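# Remove mat from pet tent, lay it flat, keep tent standing

## Task

Pull the mat out of the pet tent and leave it lying flat on the tabletop; dropping it into position is allowed. At the end the tent must stand erect with the corners of its floor resting on the table, and both results must hold with no help from the robot. Release everything and move the grippers away afterwards.

## Robot and tools

Robot: two arms, left_arm and right_arm, each with a parallel two-finger gripper. Shared scene frame: origin on the tabletop midway between the arms, +x out over the table, +z up, left_arm on the +y side. Bases: left_arm at (-0.025, +0.296, 0) m, quat_wxyz (+0.996, 0, 0, -0.088); right_arm at (-0.003, -0.344, 0) m, quat_wxyz (+0.999, 0, 0, -0.053). The names left and right do not correspond to image sides.

Gripper axes: fingers point along the gripper's own +z and close along its y. The reported end_effector_position is the point between the finger pads, roughly 1 cm short of the tips.

The 14-number row (used by both motion tools): values in [-1, 1], always all 14 even if one arm is idle. First seven are left_arm: dx, dy, dz, rx, ry, rz, opening; next seven are right_arm in the same order. dx..rz are an offset (not a pose) expressed in that gripper's own axes, relative to the gripper's measured pose at the start of the action; 1.0 equals 0.6 m of travel or 180 degrees of rotation, and rx, ry, rz form a single rotation vector. Opening is absolute, not an offset: +1 fully open (0.093 m), -1 closed.

execute_actions(actions): a list of actions run one after another. Each action is a table of at most 15 rows, one row per 1/30 s step; if fewer rows are given the final row is repeated to fill 15 steps. Every row in an action is measured from the same start pose of that action, not chained from the row before. For the first action of a call the start pose is the last one reported in this scene. An empty list simply returns state and images.

move(target, speed, blocking): target is one 14-number row as above, offsets taken from the pose in the scene's latest result that shows one. Each gripper travels a straight line toward its target; both paths finish together, lasting 0.5 to 10 s (cut off at 10 s). speed is the path top speed in m/s, 0.002 to 0.5, default 0.25; rotation is capped at twice that in rad/s. Grippers turn the short way. Paths ignore obstacles and the other arm; actual motion lags, drifts and may exceed speed, especially near full arm extension. Faster moves and targets set deeper past a contact hit harder. Gripper openings are sent when the move starts. blocking=false returns after 0.5 s while motion continues; check with wait(0), and you must wait or stop before sending new rows or moves. The result adds a move: line giving the ending (done, off_target, moving, held, fault...) and limits that applied; paced means the sent pose was clipped, held means a safety check blocked steps (after which the arm may lurch faster). Each gripper's distance from its target is also given. If only one arm is named, the other finished at rest near its target.

wait(seconds): 0 to 10; arms keep their last command; returns early if a running move ends. stop(): brakes a running move (needs braking room); fingers continue. zoom_image(camera, region): region [x0, y0, x1, y1] in pixels of that camera's latest image, at most 504x504; cameras cam_high, cam_low, cam_left_wrist, cam_right_wrist, each 672x504. read_manual gives only licence text. finished_scene(scene) ends the scene irreversibly; do it only once the mat is flat, the tent stands, and the grippers have let go and moved away.

Control behaviour: each step the commanded pose is clipped to within 70 mm and 16 degrees of the measured pose, so large offsets need several actions; after an action the arm goes at most to the last clipped pose. Joint friction can leave the gripper up to about 31 mm off, and tiny commands may not move it at all. Position is favoured over orientation when both cannot be met. Elbows stop just short of straight. Hand target lines show what the controller now drives toward. A pose unreachable line means the clearance check altered or blocked that arm's command. To keep an arm still, in the first call of a reply send the offset returning it to its wanted pose, then zeros; always send the desired opening.

Joint ranges (rad): waist -2.618..3.054, shoulder 0..3.142, elbow 0..3.142, wrist pitch -1.571..1.571, wrist yaw -1.571..1.571, wrist roll -2.094..2.094.

Results: a state line per arm with position (m) and quat_wxyz in the scene frame (printed positions can be off, more at long reach), grip_measured (+1 open, -1 closed; pads meet near -0.94; each mm of object width adds about 0.0208; per-gripper bias up to 0.02), and joint positions ending with finger opening in metres (only a true gap when nothing blocks the fingers). Commanding below an object's width reading squeezes harder, up to about 50-62 N per pad (less on parts under 5 mm thick); keep resending the closing value to hold. FAULT lines report arm stops; MOTOR HOT appears at 75 °C, 90 °C halts that arm for 10 s, 100 °C makes the arm go limp and fall, so avoid long holds under load.

Avoid: knocking rigid objects off the table, collisions or pressing between arms, drops, slips, slams and hard shoves. Loose objects may occasionally be nudged by an outside push. Quick, smooth motion with little effort is preferred.

Each tool is called after ">>>" as name(argument=value, ...) on one line, values as JSON.

## Session

I'll start by looking at the scene.

>>> execute_actions(actions=[])

Scene clock: 0.00 s.
left_arm: end_effector_position=(+0.3416, +0.2337, +0.4101) grip_measured=+0.985 end_effector_quat_wxyz=(+0.710, +0.055, +0.699, -0.062) | right_arm: end_effector_position=(+0.3730, -0.3868, +0.3913) grip_measured=+1.000 end_effector_quat_wxyz=(+0.697, +0.037, +0.715, -0.038)
Joint positions: left_arm=[ 0.007  1.039  1.061 -0.006 -0.005 -0.008  0.092] | right_arm=[-0.012  1.055  1.031 -0.001 -0.012 -0.003  0.093]
Joint velocities: left_arm=[-0.007  0.002  0.002 -0.022 -0.022 -0.051  0.002] | right_arm=[ 0.002 -0.002  0.017 -0.037 -0.081 -0.11   0.   ]
Motor temperatures (°C, as the motors report them): left_arm=[25 25 27 27 27 27] | right_arm=[26 26 26 25 25 24]
Hand target (left_arm): +0.342, +0.234, +0.410; +0.710, +0.055, +0.699, -0.062
Hand target (right_arm): +0.373, -0.387, +0.391; +0.697, +0.037, +0.715, -0.038

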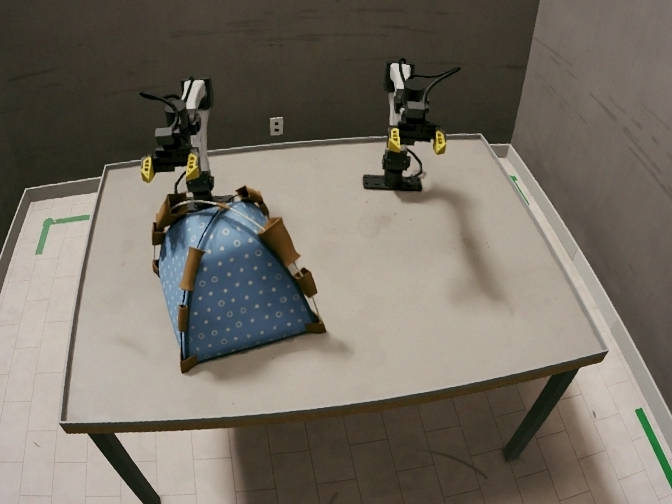

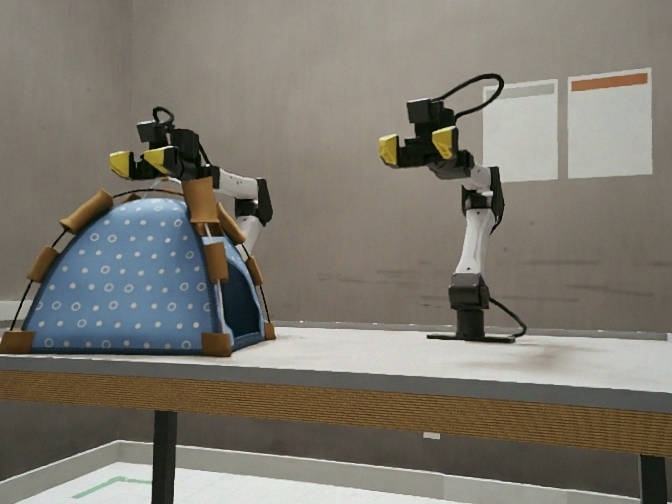

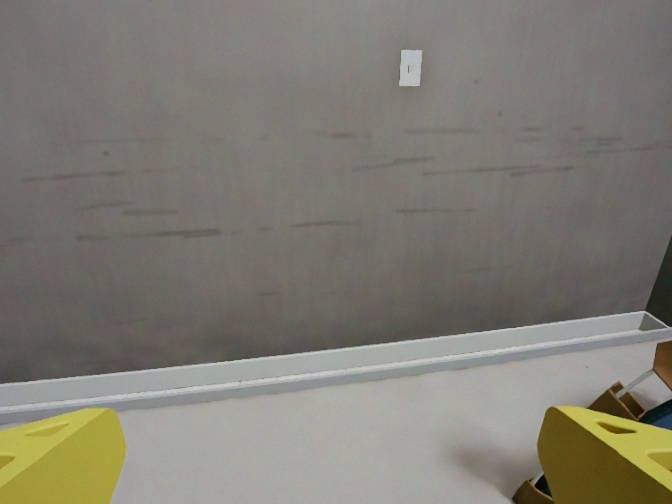

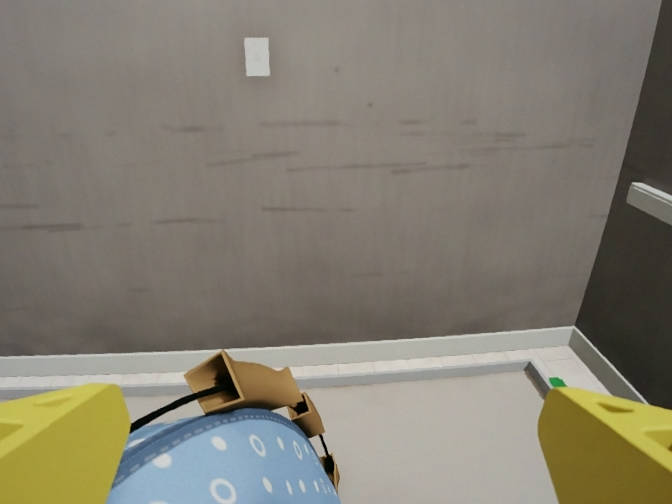

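>>> zoom_image(camera="cam_low", region=[0, 150, 320, 390])

>>> zoom_image(camera="cam_high", region=[100, 150, 400, 400])

Region (0, 150, 320, 390) of cam_low's 672x504 image, scaled by 1.575, with more detail than that image has; it fills the top 378 rows of this view, and the rest is white.

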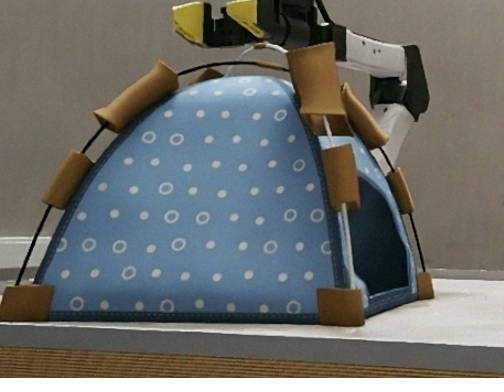

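Region (100, 150, 400, 400) of cam_high's 672x504 image, scaled by 1.680, with more detail than that image has.

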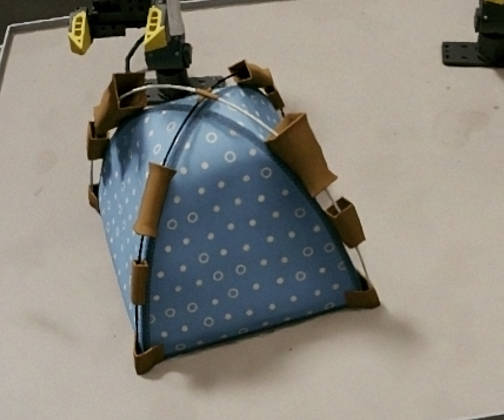

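>>> move(target=[0.4, -0.15, 0.1, 0.42, 0, 0, 1, 0, 0, 0, 0, 0, 0, 1], speed=0.3)

Scene clock: 18.63 s.
left_arm: end_effector_position=(+0.3904, +0.1383, +0.1708) grip_measured=+0.985 end_effector_quat_wxyz=(+0.528, +0.475, +0.525, -0.468) | right_arm: end_effector_position=(+0.3730, -0.3868, +0.3913) grip_measured=+1.000 end_effector_quat_wxyz=(+0.697, +0.037, +0.715, -0.038)
Joint positions: left_arm=[0.202 2.044 1.046 0.951 1.486 0.057 0.092] | right_arm=[-0.012  1.055  1.031 -0.001 -0.012 -0.003  0.093]
Joint velocities: left_arm=[-0.012 -0.002 -0.012  0.037 -0.037 -0.007 -0.   ] | right_arm=[ 0.002 -0.012 -0.007  0.051  0.022 -0.037  0.   ]
Motor temperatures (°C, as the motors report them): left_arm=[25 26 31 32 27 27] | right_arm=[26 26 29 30 25 24]
Hand target (left_arm): +0.391, +0.134, +0.168; +0.522, +0.481, +0.520, -0.475
Hand target (right_arm): +0.373, -0.387, +0.391; +0.697, +0.037, +0.715, -0.038
Off the commanded pose (left_arm): 0.006 m, 2 deg.
Off the commanded pose (right_arm): 0.000 m, 0 deg.
move: done

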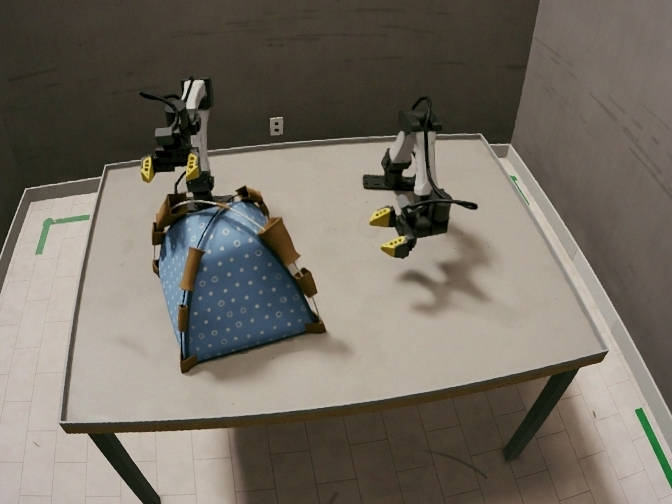

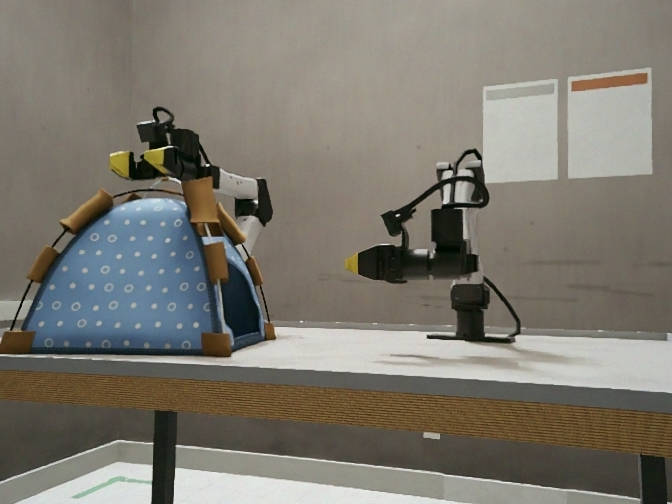

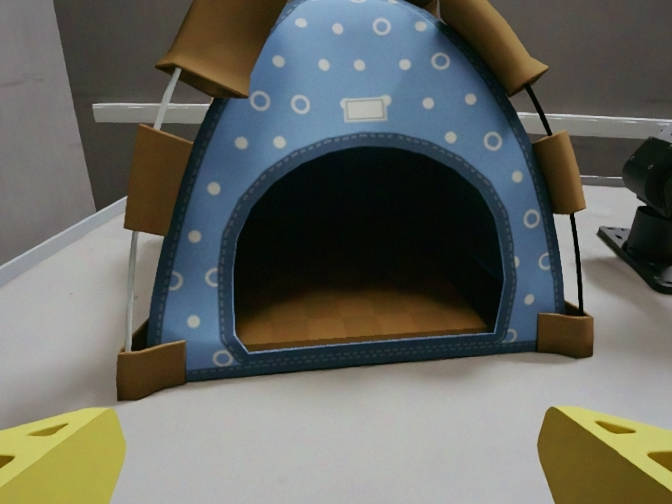

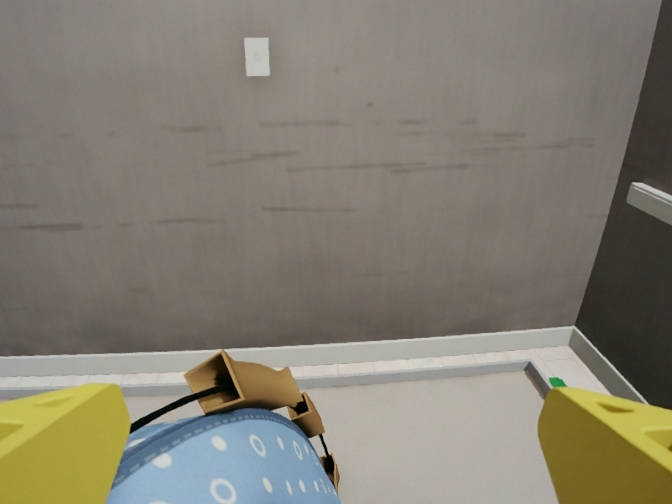

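>>> zoom_image(camera="cam_left_wrist", region=[200, 220, 540, 400])

Region (200, 220, 540, 400) of cam_left_wrist's 672x504 image, scaled by 1.482, with more detail than that image has; it fills the top 267 rows of this view, and the rest is white.

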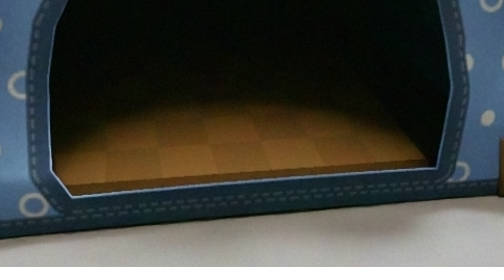

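>>> move(target=[0.123, -0.055, 0.323, -0.043, 0.222, 0, 0.2, 0, 0, 0, 0, 0, 0, 1], speed=0.25)

Scene clock: 69.20 s.
left_arm: end_effector_position=(+0.3752, -0.0576, +0.1064) grip_measured=+0.202 end_effector_quat_wxyz=(+0.361, +0.572, +0.694, -0.246) | right_arm: end_effector_position=(+0.3730, -0.3868, +0.3913) grip_measured=+1.000 end_effector_quat_wxyz=(+0.697, +0.037, +0.715, -0.038)
Joint positions: left_arm=[-0.38   2.041  1.46  -0.231  0.551  0.597  0.055] | right_arm=[-0.012  1.055  1.031 -0.001 -0.012 -0.003  0.093]
Joint velocities: left_arm=[-0.017 -0.007  0.007 -0.007 -0.037  0.037  0.001] | right_arm=[ 0.007 -0.012 -0.002 -0.051 -0.022 -0.037  0.   ]
Motor temperatures (°C, as the motors report them): left_arm=[25 38 36 33 27 27] | right_arm=[26 27 34 34 25 24]
Hand target (left_arm): +0.378, -0.058, +0.098; +0.350, +0.569, +0.704, -0.243
Hand target (right_arm): +0.373, -0.387, +0.391; +0.697, +0.037, +0.715, -0.038
Off the commanded pose (left_arm): 0.011 m, 2 deg.
Off the commanded pose (right_arm): 0.000 m, 0 deg.
move: off_target (left_arm)

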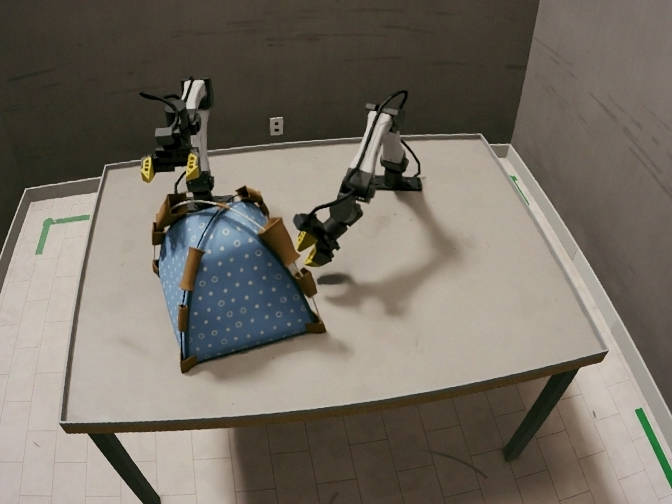

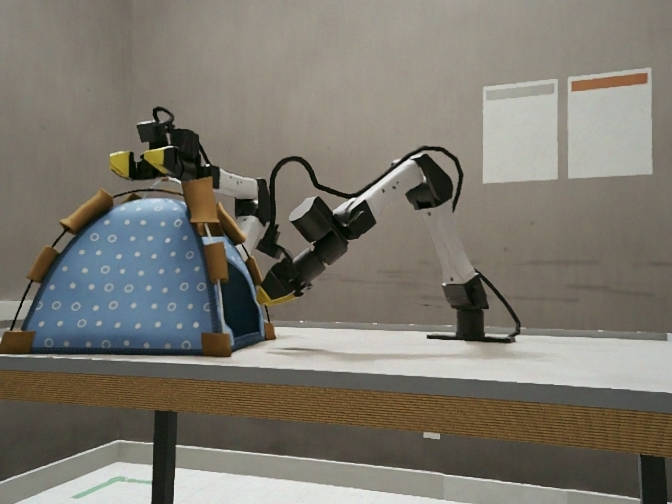

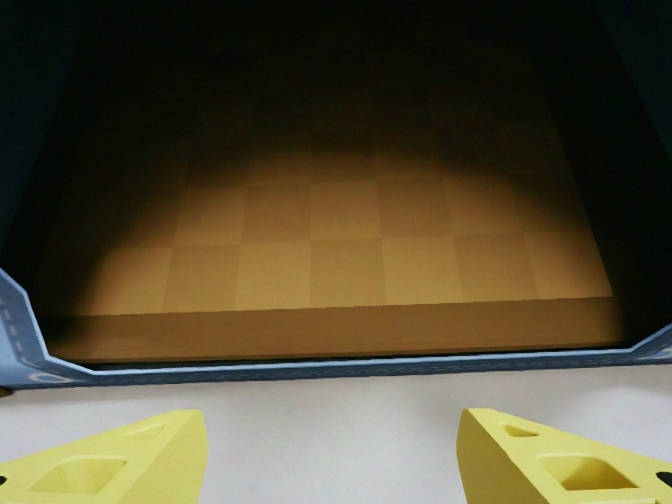

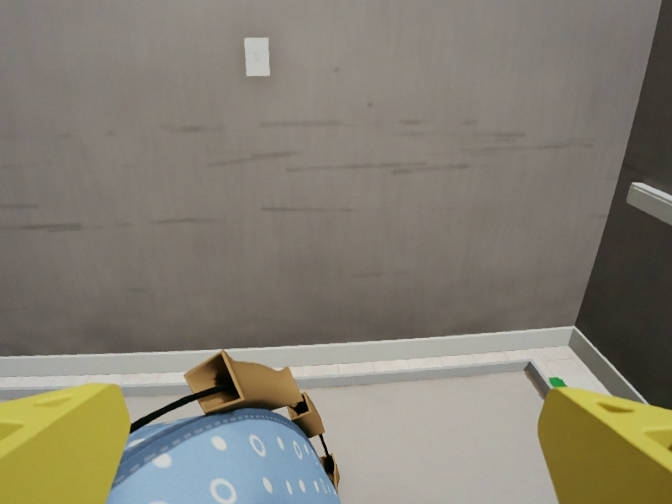

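>>> move(target=[0.0, 0, 0.19, 0, 0, 0, 0.2, 0, 0, 0, 0, 0, 0, 1], speed=0.1)

Scene clock: 78.83 s.
left_arm: end_effector_position=(+0.3982, -0.1385, +0.0410) grip_measured=+0.202 end_effector_quat_wxyz=(+0.362, +0.573, +0.692, -0.248) | right_arm: end_effector_position=(+0.3730, -0.3868, +0.3913) grip_measured=+1.000 end_effector_quat_wxyz=(+0.697, +0.037, +0.715, -0.038)
Joint positions: left_arm=[-0.493  2.372  1.718 -0.112  0.478  0.507  0.055] | right_arm=[-0.012  1.055  1.031 -0.001 -0.012 -0.003  0.093]
Joint velocities: left_arm=[-0.002 -0.007 -0.012  0.095 -0.022  0.022 -0.   ] | right_arm=[-0.002 -0.012  0.012 -0.007  0.022  0.037  0.   ]
Motor temperatures (°C, as the motors report them): left_arm=[25 40 37 34 27 27] | right_arm=[26 27 35 35 25 24]
Hand target (left_arm): +0.399, -0.144, +0.036; +0.361, +0.572, +0.694, -0.247
Hand target (right_arm): +0.373, -0.387, +0.391; +0.697, +0.037, +0.715, -0.038
Off the commanded pose (left_arm): 0.007 m, 0 deg.
Off the commanded pose (right_arm): 0.000 m, 0 deg.
move: done

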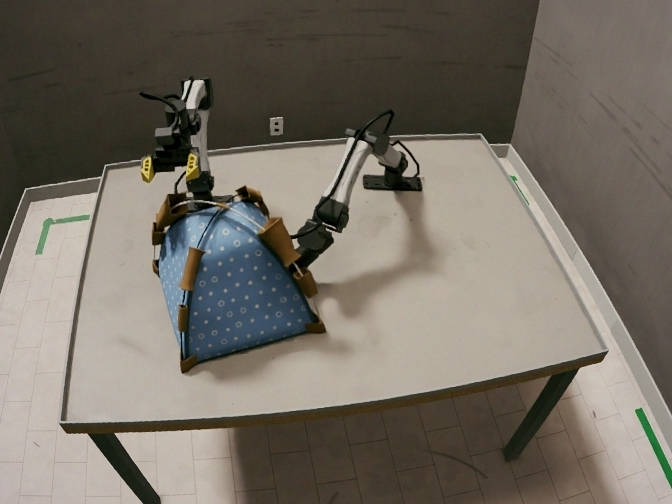

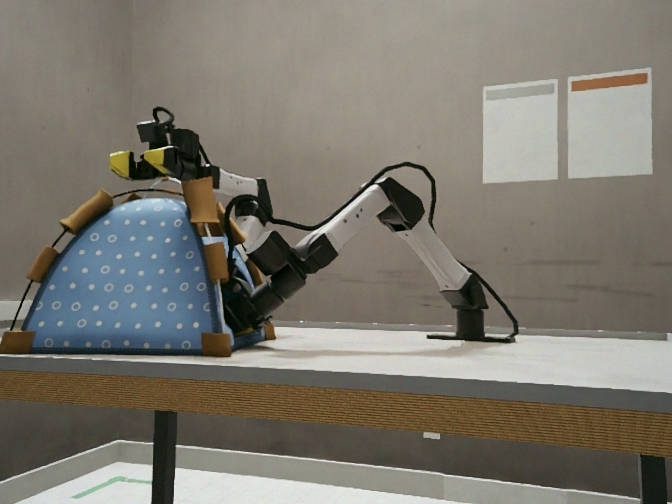

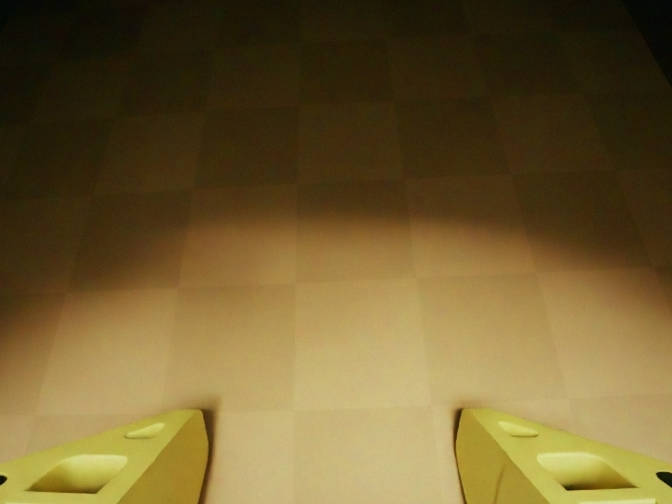

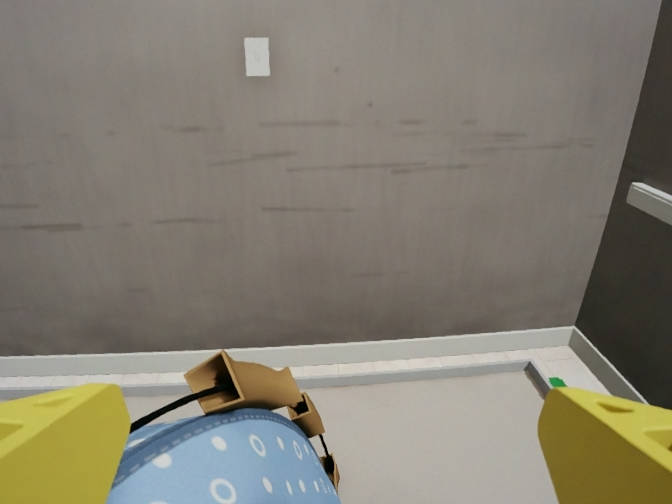

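>>> move(target=[0.039, -0.0035, 0.031, 0, 0, 0, 0.2, 0, 0, 0, 0, 0, 0, 1], speed=0.05)

Scene clock: 87.87 s.
left_arm: end_effector_position=(+0.4050, -0.1443, +0.0395) grip_measured=+0.202 end_effector_quat_wxyz=(+0.387, +0.572, +0.679, -0.249) | right_arm: end_effector_position=(+0.3730, -0.3868, +0.3913) grip_measured=+1.000 end_effector_quat_wxyz=(+0.697, +0.037, +0.715, -0.038)
Joint positions: left_arm=[-0.493  2.392  1.708 -0.025  0.48   0.506  0.055] | right_arm=[-0.012  1.055  1.031 -0.001 -0.012 -0.003  0.093]
Joint velocities: left_arm=[ 0.007  0.012 -0.012 -0.022 -0.051 -0.022 -0.001] | right_arm=[-0.007 -0.007  0.007 -0.007  0.051 -0.095  0.   ]
Motor temperatures (°C, as the motors report them): left_arm=[25 45 38 35 27 27] | right_arm=[26 27 35 35 25 24]
Hand target (left_arm): +0.398, -0.138, +0.012; +0.362, +0.573, +0.692, -0.248
Hand target (right_arm): +0.373, -0.387, +0.391; +0.697, +0.037, +0.715, -0.038
Off the commanded pose (left_arm): 0.030 m, 3 deg.
Off the commanded pose (right_arm): 0.000 m, 0 deg.
move: off_target (left_arm)

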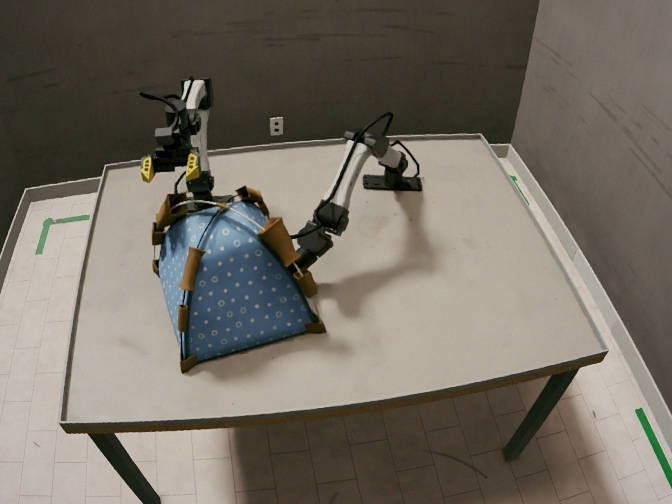

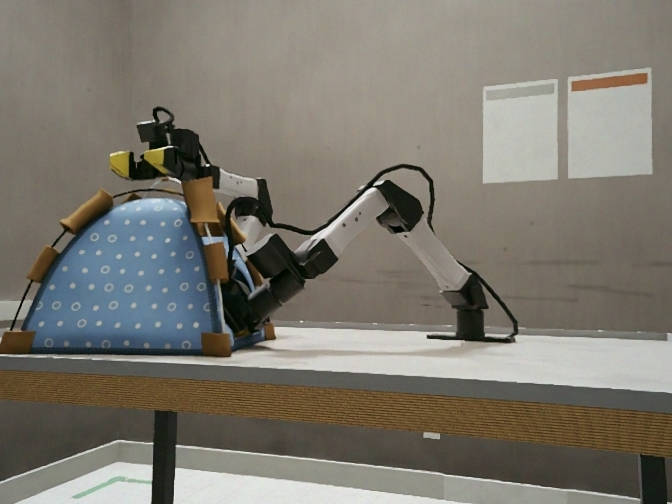

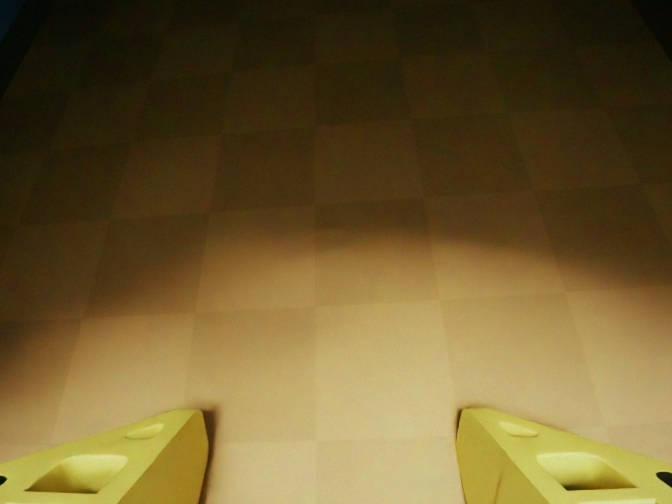

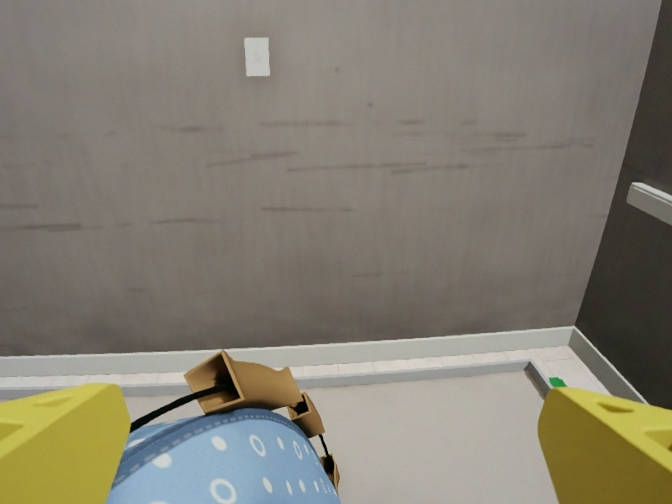

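>>> execute_actions(actions=[[[0.02, 0, 0.015, 0, 0, 0, -1, 0, 0, 0, 0, 0, 0, 1]], [[0.02, 0, 0.015, 0, 0, 0, -1, 0, 0, 0, 0, 0, 0, 1]]])

Scene clock: 93.17 s.
left_arm: end_effector_position=(+0.4115, -0.1495, +0.0498) grip_measured=-1.000 end_effector_quat_wxyz=(+0.413, +0.571, +0.665, -0.248) | right_arm: end_effector_position=(+0.3730, -0.3868, +0.3913) grip_measured=+1.000 end_effector_quat_wxyz=(+0.697, +0.037, +0.715, -0.038)
Joint positions: left_arm=[-0.493  2.392  1.708  0.035  0.48   0.506  0.   ] | right_arm=[-0.012  1.055  1.031 -0.001 -0.012 -0.003  0.093]
Joint velocities: left_arm=[-0.007 -0.007 -0.002  0.051 -0.022 -0.022  0.   ] | right_arm=[-0.002 -0.002  0.002 -0.095  0.022 -0.037  0.   ]
Motor temperatures (°C, as the motors report them): left_arm=[25 47 38 35 27 27] | right_arm=[26 27 36 35 25 24]
Hand target (left_arm): +0.410, -0.147, +0.030; +0.400, +0.571, +0.672, -0.248
Hand target (right_arm): +0.373, -0.387, +0.391; +0.697, +0.037, +0.715, -0.038
Off the commanded pose (left_arm): 0.020 m, 2 deg.
Off the commanded pose (right_arm): 0.000 m, 0 deg.

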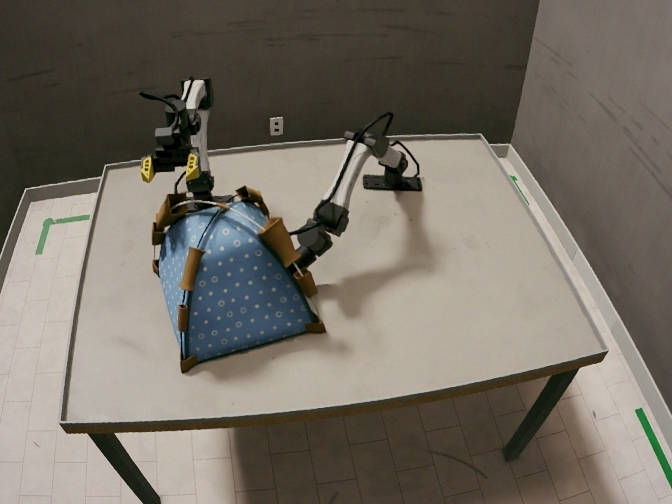

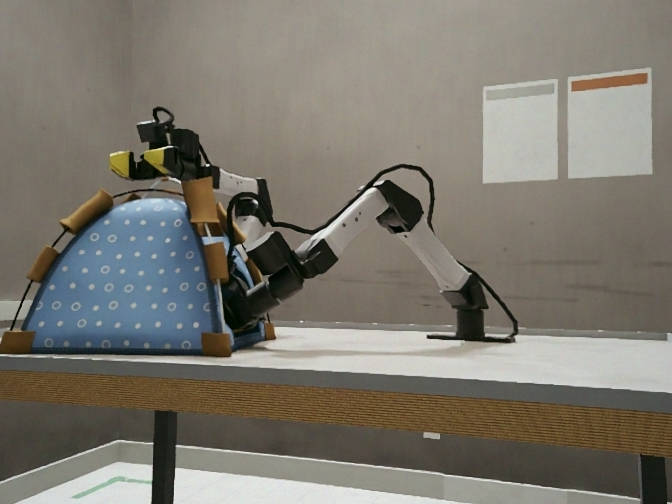

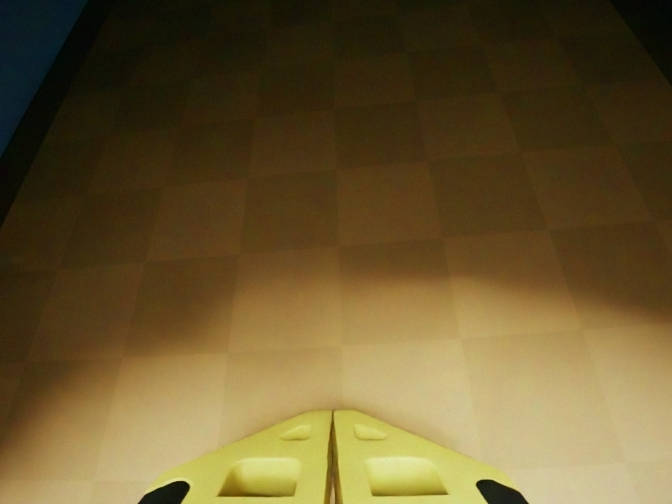

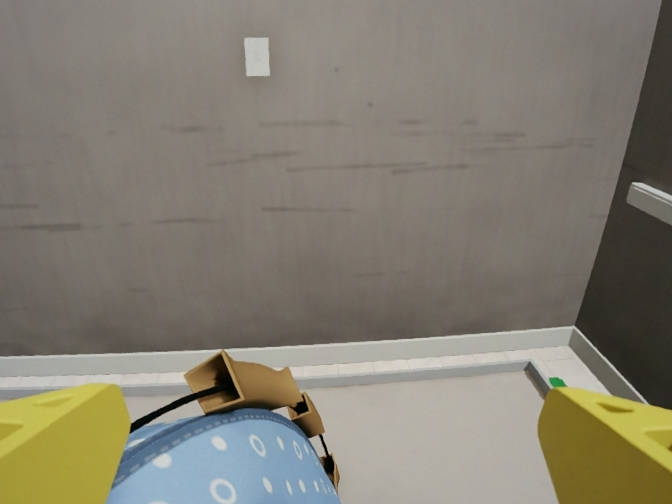

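>>> move(target=[-0.007, -0.0095, -0.10, 0.03, 0.162, -0.035, 0.5, 0, 0, 0, 0, 0, 0, 1], speed=0.15)

Scene clock: 177.13 s.
left_arm: end_effector_position=(+0.3930, -0.0960, +0.0896) grip_measured=+0.498 end_effector_quat_wxyz=(+0.195, +0.587, +0.772, -0.149) | right_arm: end_effector_position=(+0.3730, -0.3868, +0.3913) grip_measured=+1.000 end_effector_quat_wxyz=(+0.697, +0.037, +0.715, -0.038)
Joint positions: left_arm=[-0.493  2.468  2.337 -1.029  0.286  0.57   0.069] | right_arm=[-0.012  1.055  1.031 -0.001 -0.012 -0.003  0.093]
Joint velocities: left_arm=[-0.012  0.002  0.002  0.007 -0.037  0.022  0.   ] | right_arm=[-0.017 -0.017 -0.017 -0.037 -0.022  0.037  0.   ]
Motor temperatures (°C, as the motors report them): left_arm=[25 63 39 40 27 27] | right_arm=[26 27 39 39 25 24]
Hand target (left_arm): +0.389, -0.104, +0.084; +0.192, +0.596, +0.766, -0.147
Hand target (right_arm): +0.373, -0.387, +0.391; +0.697, +0.037, +0.715, -0.038
Off the commanded pose (left_arm): 0.011 m, 1 deg.
Off the commanded pose (right_arm): 0.000 m, 0 deg.
move: off_target (left_arm)

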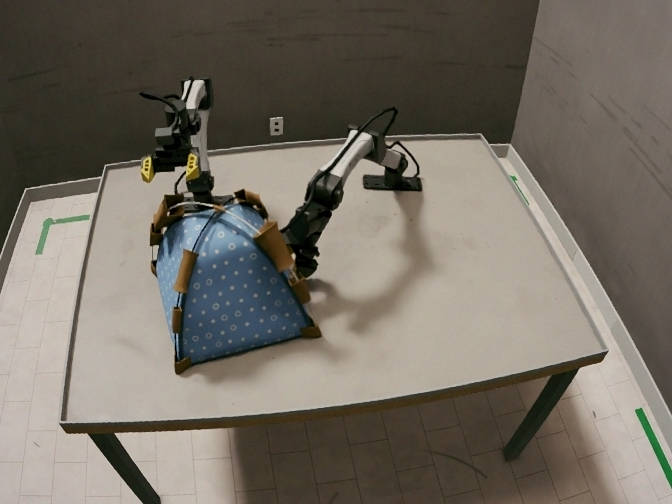

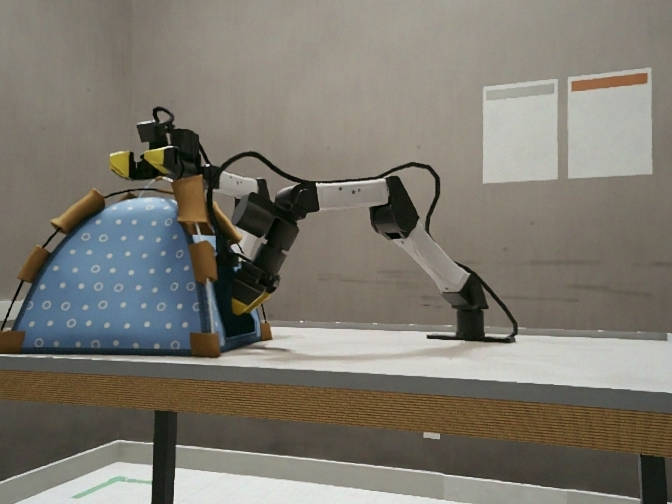

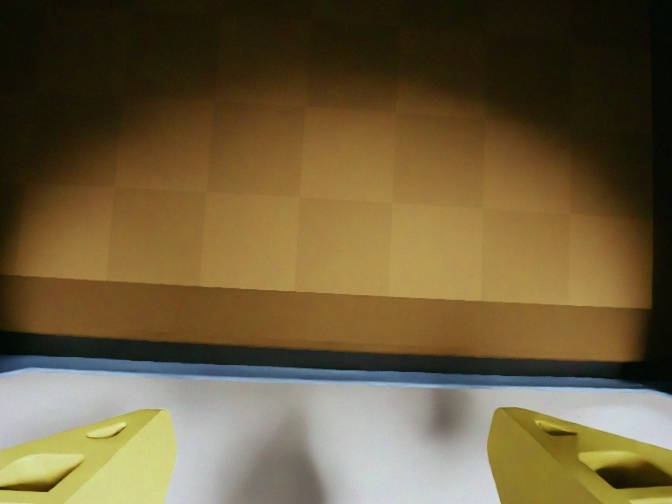

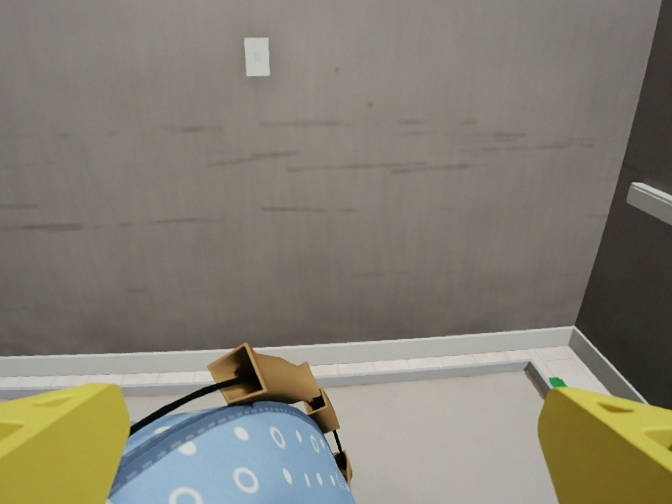

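>>> move(target=[-0.1, 0, -0.4, 0, -0.2, 0, 0.5, 0, 0, 0, 0, 0, 0, 1], speed=0.25)

Scene clock: 183.70 s.
left_arm: end_effector_position=(+0.3795, -0.0390, +0.3368) grip_measured=+0.498 end_effector_quat_wxyz=(+0.432, +0.517, +0.668, -0.316) | right_arm: end_effector_position=(+0.3730, -0.3868, +0.3913) grip_measured=+1.000 end_effector_quat_wxyz=(+0.697, +0.037, +0.715, -0.038)
Joint positions: left_arm=[-0.302  1.927  2.05  -0.725  0.715  0.449  0.069] | right_arm=[-0.012  1.055  1.031 -0.001 -0.012 -0.003  0.093]
Joint velocities: left_arm=[-0.012 -0.002 -0.002  0.037 -0.051 -0.022 -0.001] | right_arm=[ 0.007 -0.002 -0.002 -0.081 -0.022 -0.066  0.   ]
Motor temperatures (°C, as the motors report them): left_arm=[25 65 39 39 27 27] | right_arm=[26 27 39 39 25 24]
Hand target (left_arm): +0.378, -0.037, +0.330; +0.422, +0.512, +0.674, -0.324
Hand target (right_arm): +0.373, -0.387, +0.391; +0.697, +0.037, +0.715, -0.038
Off the commanded pose (left_arm): 0.008 m, 1 deg.
Off the commanded pose (right_arm): 0.000 m, 0 deg.
move: done

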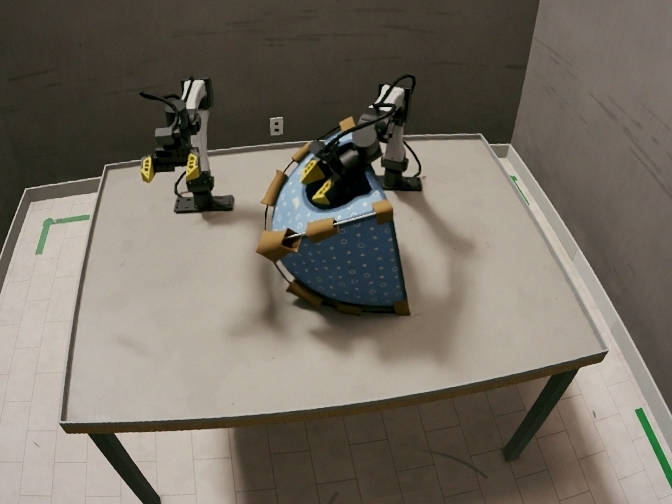

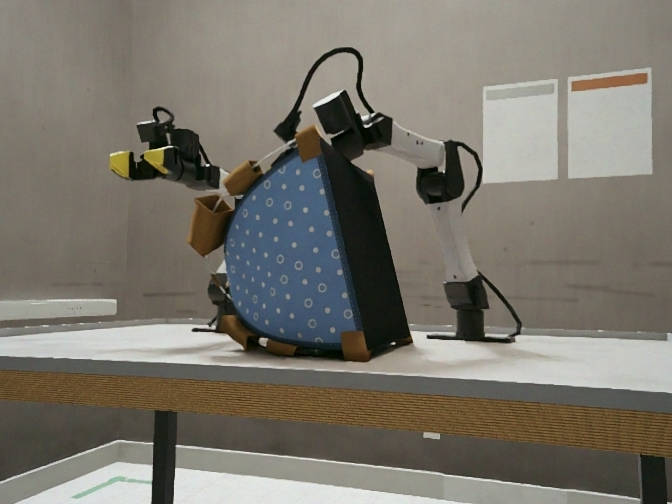

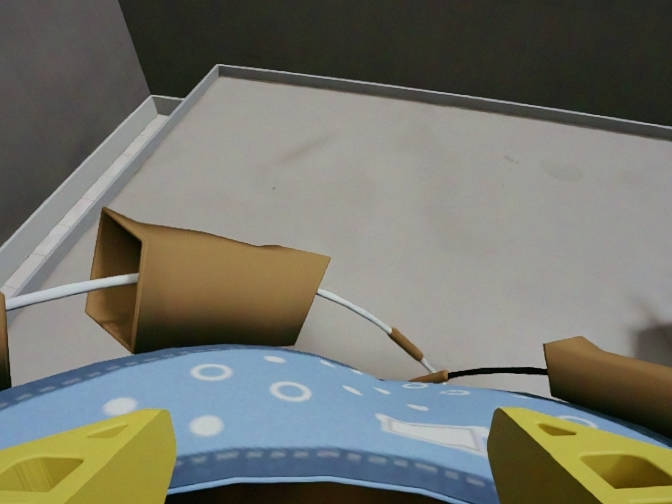

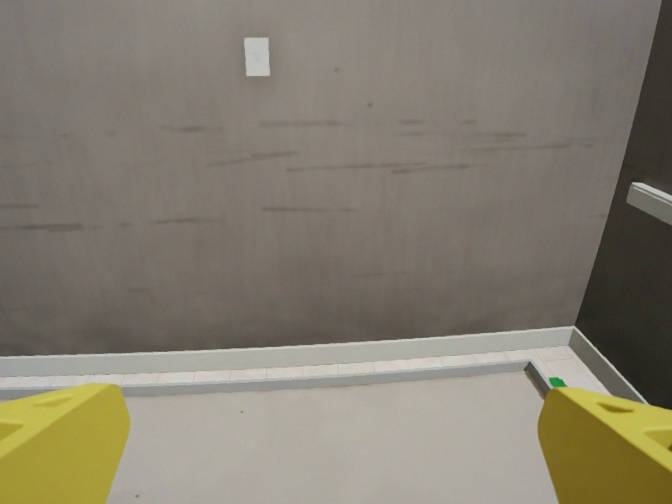

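>>> move(target=[-0.15, 0.004, -0.071, 0, 0.2, 0, 0.5, 0, 0, 0, 0, 0, 0, 1], speed=0.15)

Scene clock: 194.03 s.
left_arm: end_effector_position=(+0.3846, -0.0366, +0.4204) grip_measured=+0.498 end_effector_quat_wxyz=(+0.486, +0.482, +0.702, -0.199) | right_arm: end_effector_position=(+0.3730, -0.3868, +0.3913) grip_measured=+1.000 end_effector_quat_wxyz=(+0.697, +0.037, +0.715, -0.038)
Joint positions: left_arm=[-0.386  2.177  2.861 -1.189  0.379  0.414  0.069] | right_arm=[-0.012  1.055  1.031 -0.001 -0.012 -0.003  0.093]
Joint velocities: left_arm=[-0.007  0.017  0.012 -0.007 -0.11  -0.051  0.001] | right_arm=[ 0.002  0.002 -0.012 -0.037 -0.051 -0.051  0.   ]
Motor temperatures (°C, as the motors report them): left_arm=[25 65 39 40 27 27] | right_arm=[26 27 39 39 25 24]
Hand target (left_arm): +0.378, -0.037, +0.435; +0.502, +0.478, +0.693, -0.196
Hand target (right_arm): +0.373, -0.387, +0.391; +0.697, +0.037, +0.715, -0.038
Off the commanded pose (left_arm): 0.017 m, 36 deg; orientation clipped at the last step of the last action.
Off the commanded pose (right_arm): 0.000 m, 0 deg.
elbow stopped short (left arm): the move would have taken joint 3 (elbow) straighter than the controller allows; a more bent joint 3 avoids this.
move: off_target (left_arm); limits=paced

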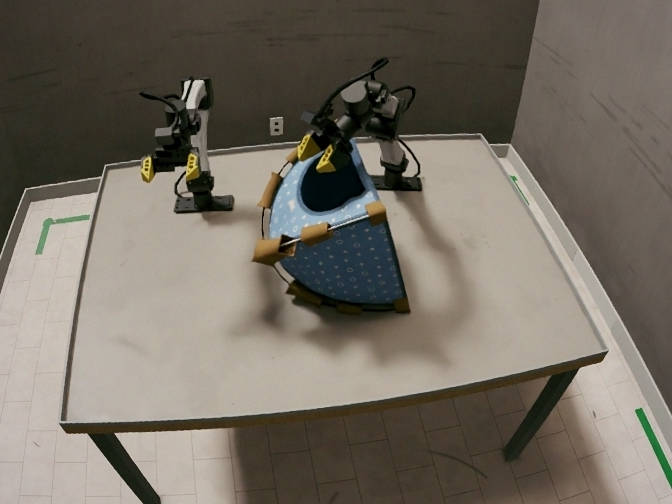

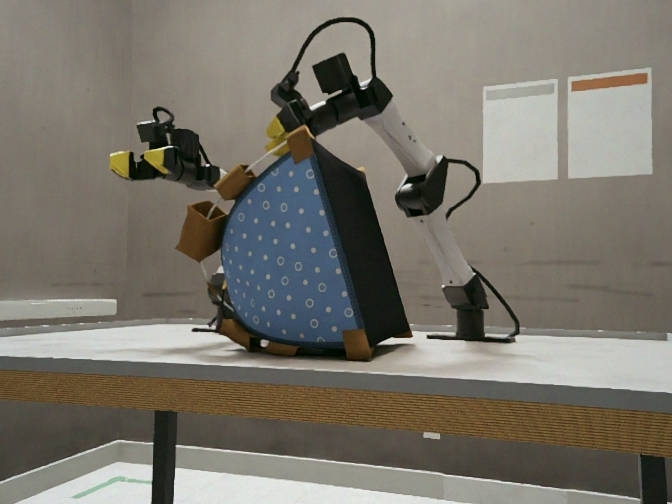

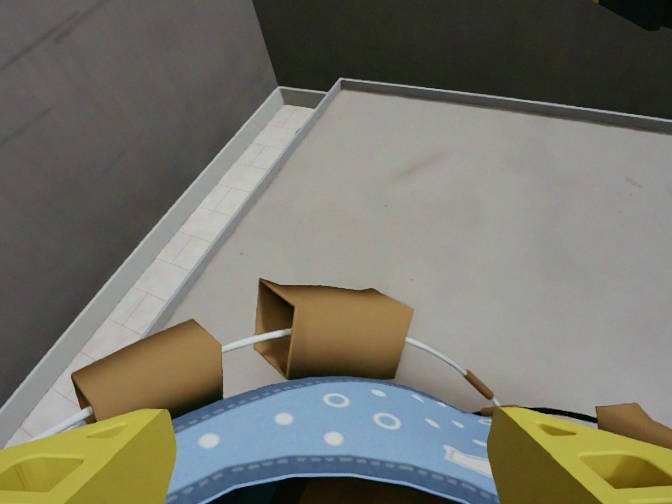

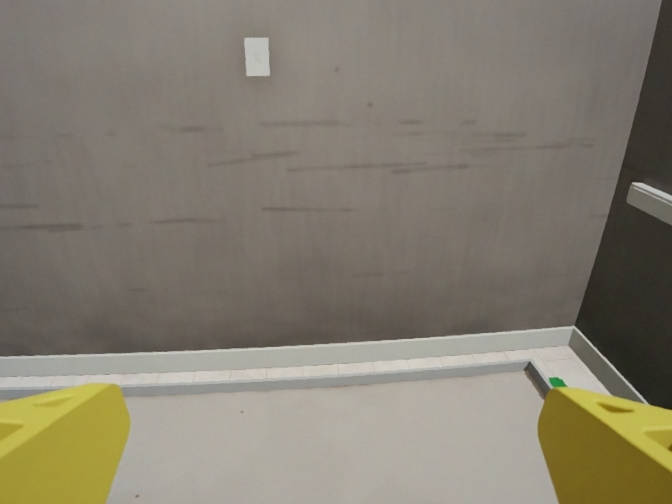

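>>> move(target=[0.113, 0.026, -0.134, 0, 0.15, 0, 0.5, 0, 0, 0, 0, 0, 0, 1], speed=0.15)

Scene clock: 213.47 s.
left_arm: end_effector_position=(+0.3575, +0.0545, +0.3903) grip_measured=+0.498 end_effector_quat_wxyz=(+0.385, +0.493, +0.775, -0.092) | right_arm: end_effector_position=(+0.3730, -0.3868, +0.3913) grip_measured=+1.000 end_effector_quat_wxyz=(+0.697, +0.037, +0.715, -0.038)
Joint positions: left_arm=[-0.299  2.084  2.861 -1.56   0.234  0.56   0.069] | right_arm=[-0.012  1.055  1.031 -0.001 -0.012 -0.003  0.093]
Joint velocities: left_arm=[-0.012 -0.007  0.007  0.007 -0.022  0.081  0.   ] | right_arm=[-0.012 -0.022  0.007  0.037 -0.022 -0.007  0.   ]
Motor temperatures (°C, as the motors report them): left_arm=[25 66 39 42 27 27] | right_arm=[26 27 40 40 25 24]
Hand target (left_arm): +0.354, +0.063, +0.399; +0.395, +0.490, +0.773, -0.081
Hand target (right_arm): +0.373, -0.387, +0.391; +0.697, +0.037, +0.715, -0.038
Off the commanded pose (left_arm): 0.014 m, 10 deg.
Off the commanded pose (right_arm): 0.000 m, 0 deg.
elbow stopped short (left arm): the move would have taken joint 3 (elbow) straighter than the controller allows; a more bent joint 3 avoids this.
move: off_target (left_arm)

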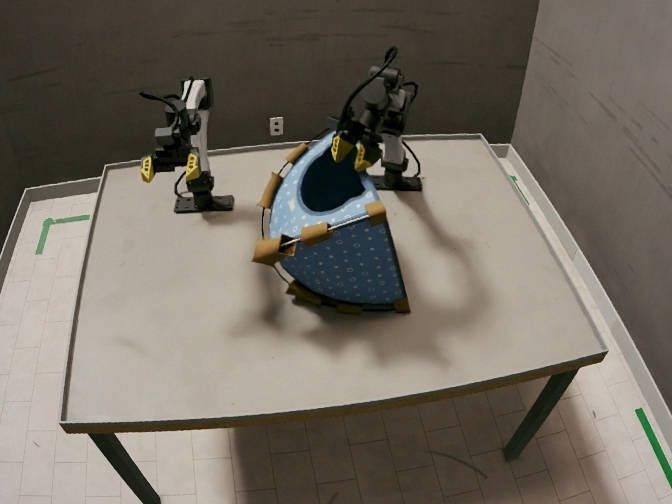

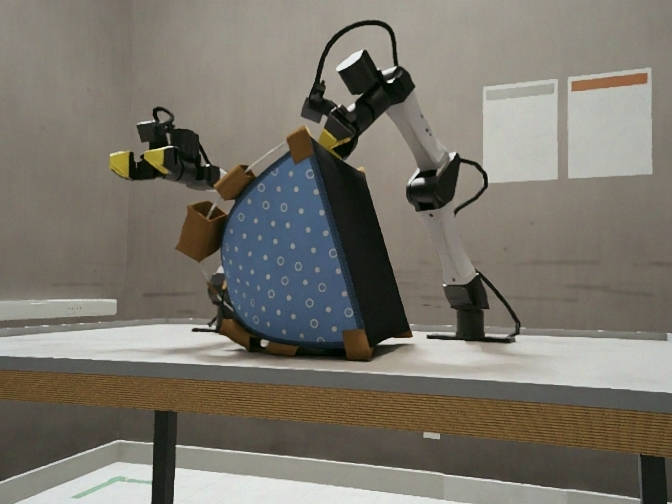

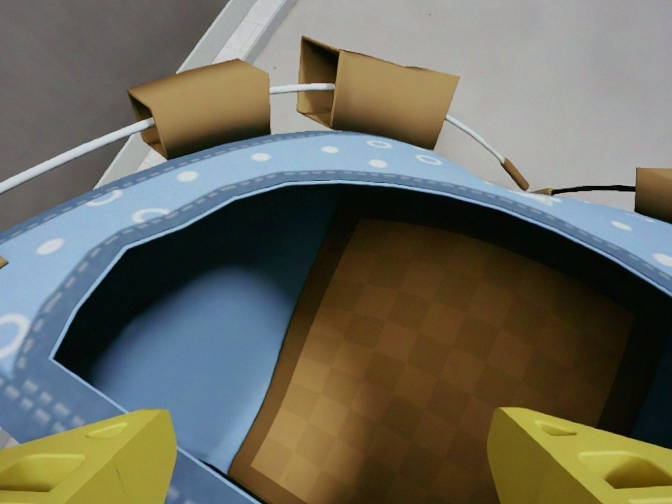

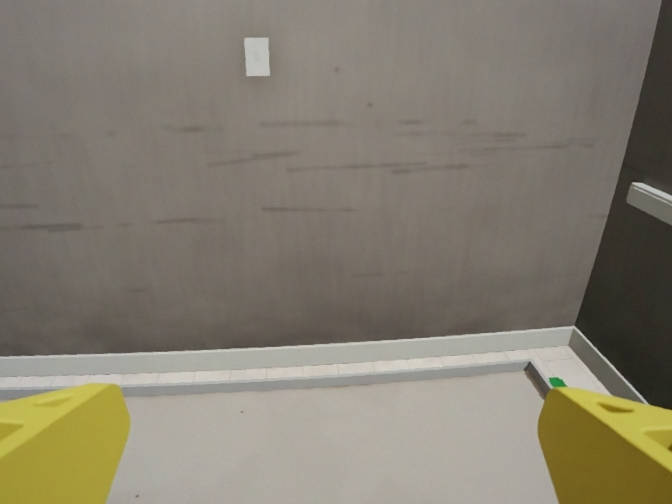

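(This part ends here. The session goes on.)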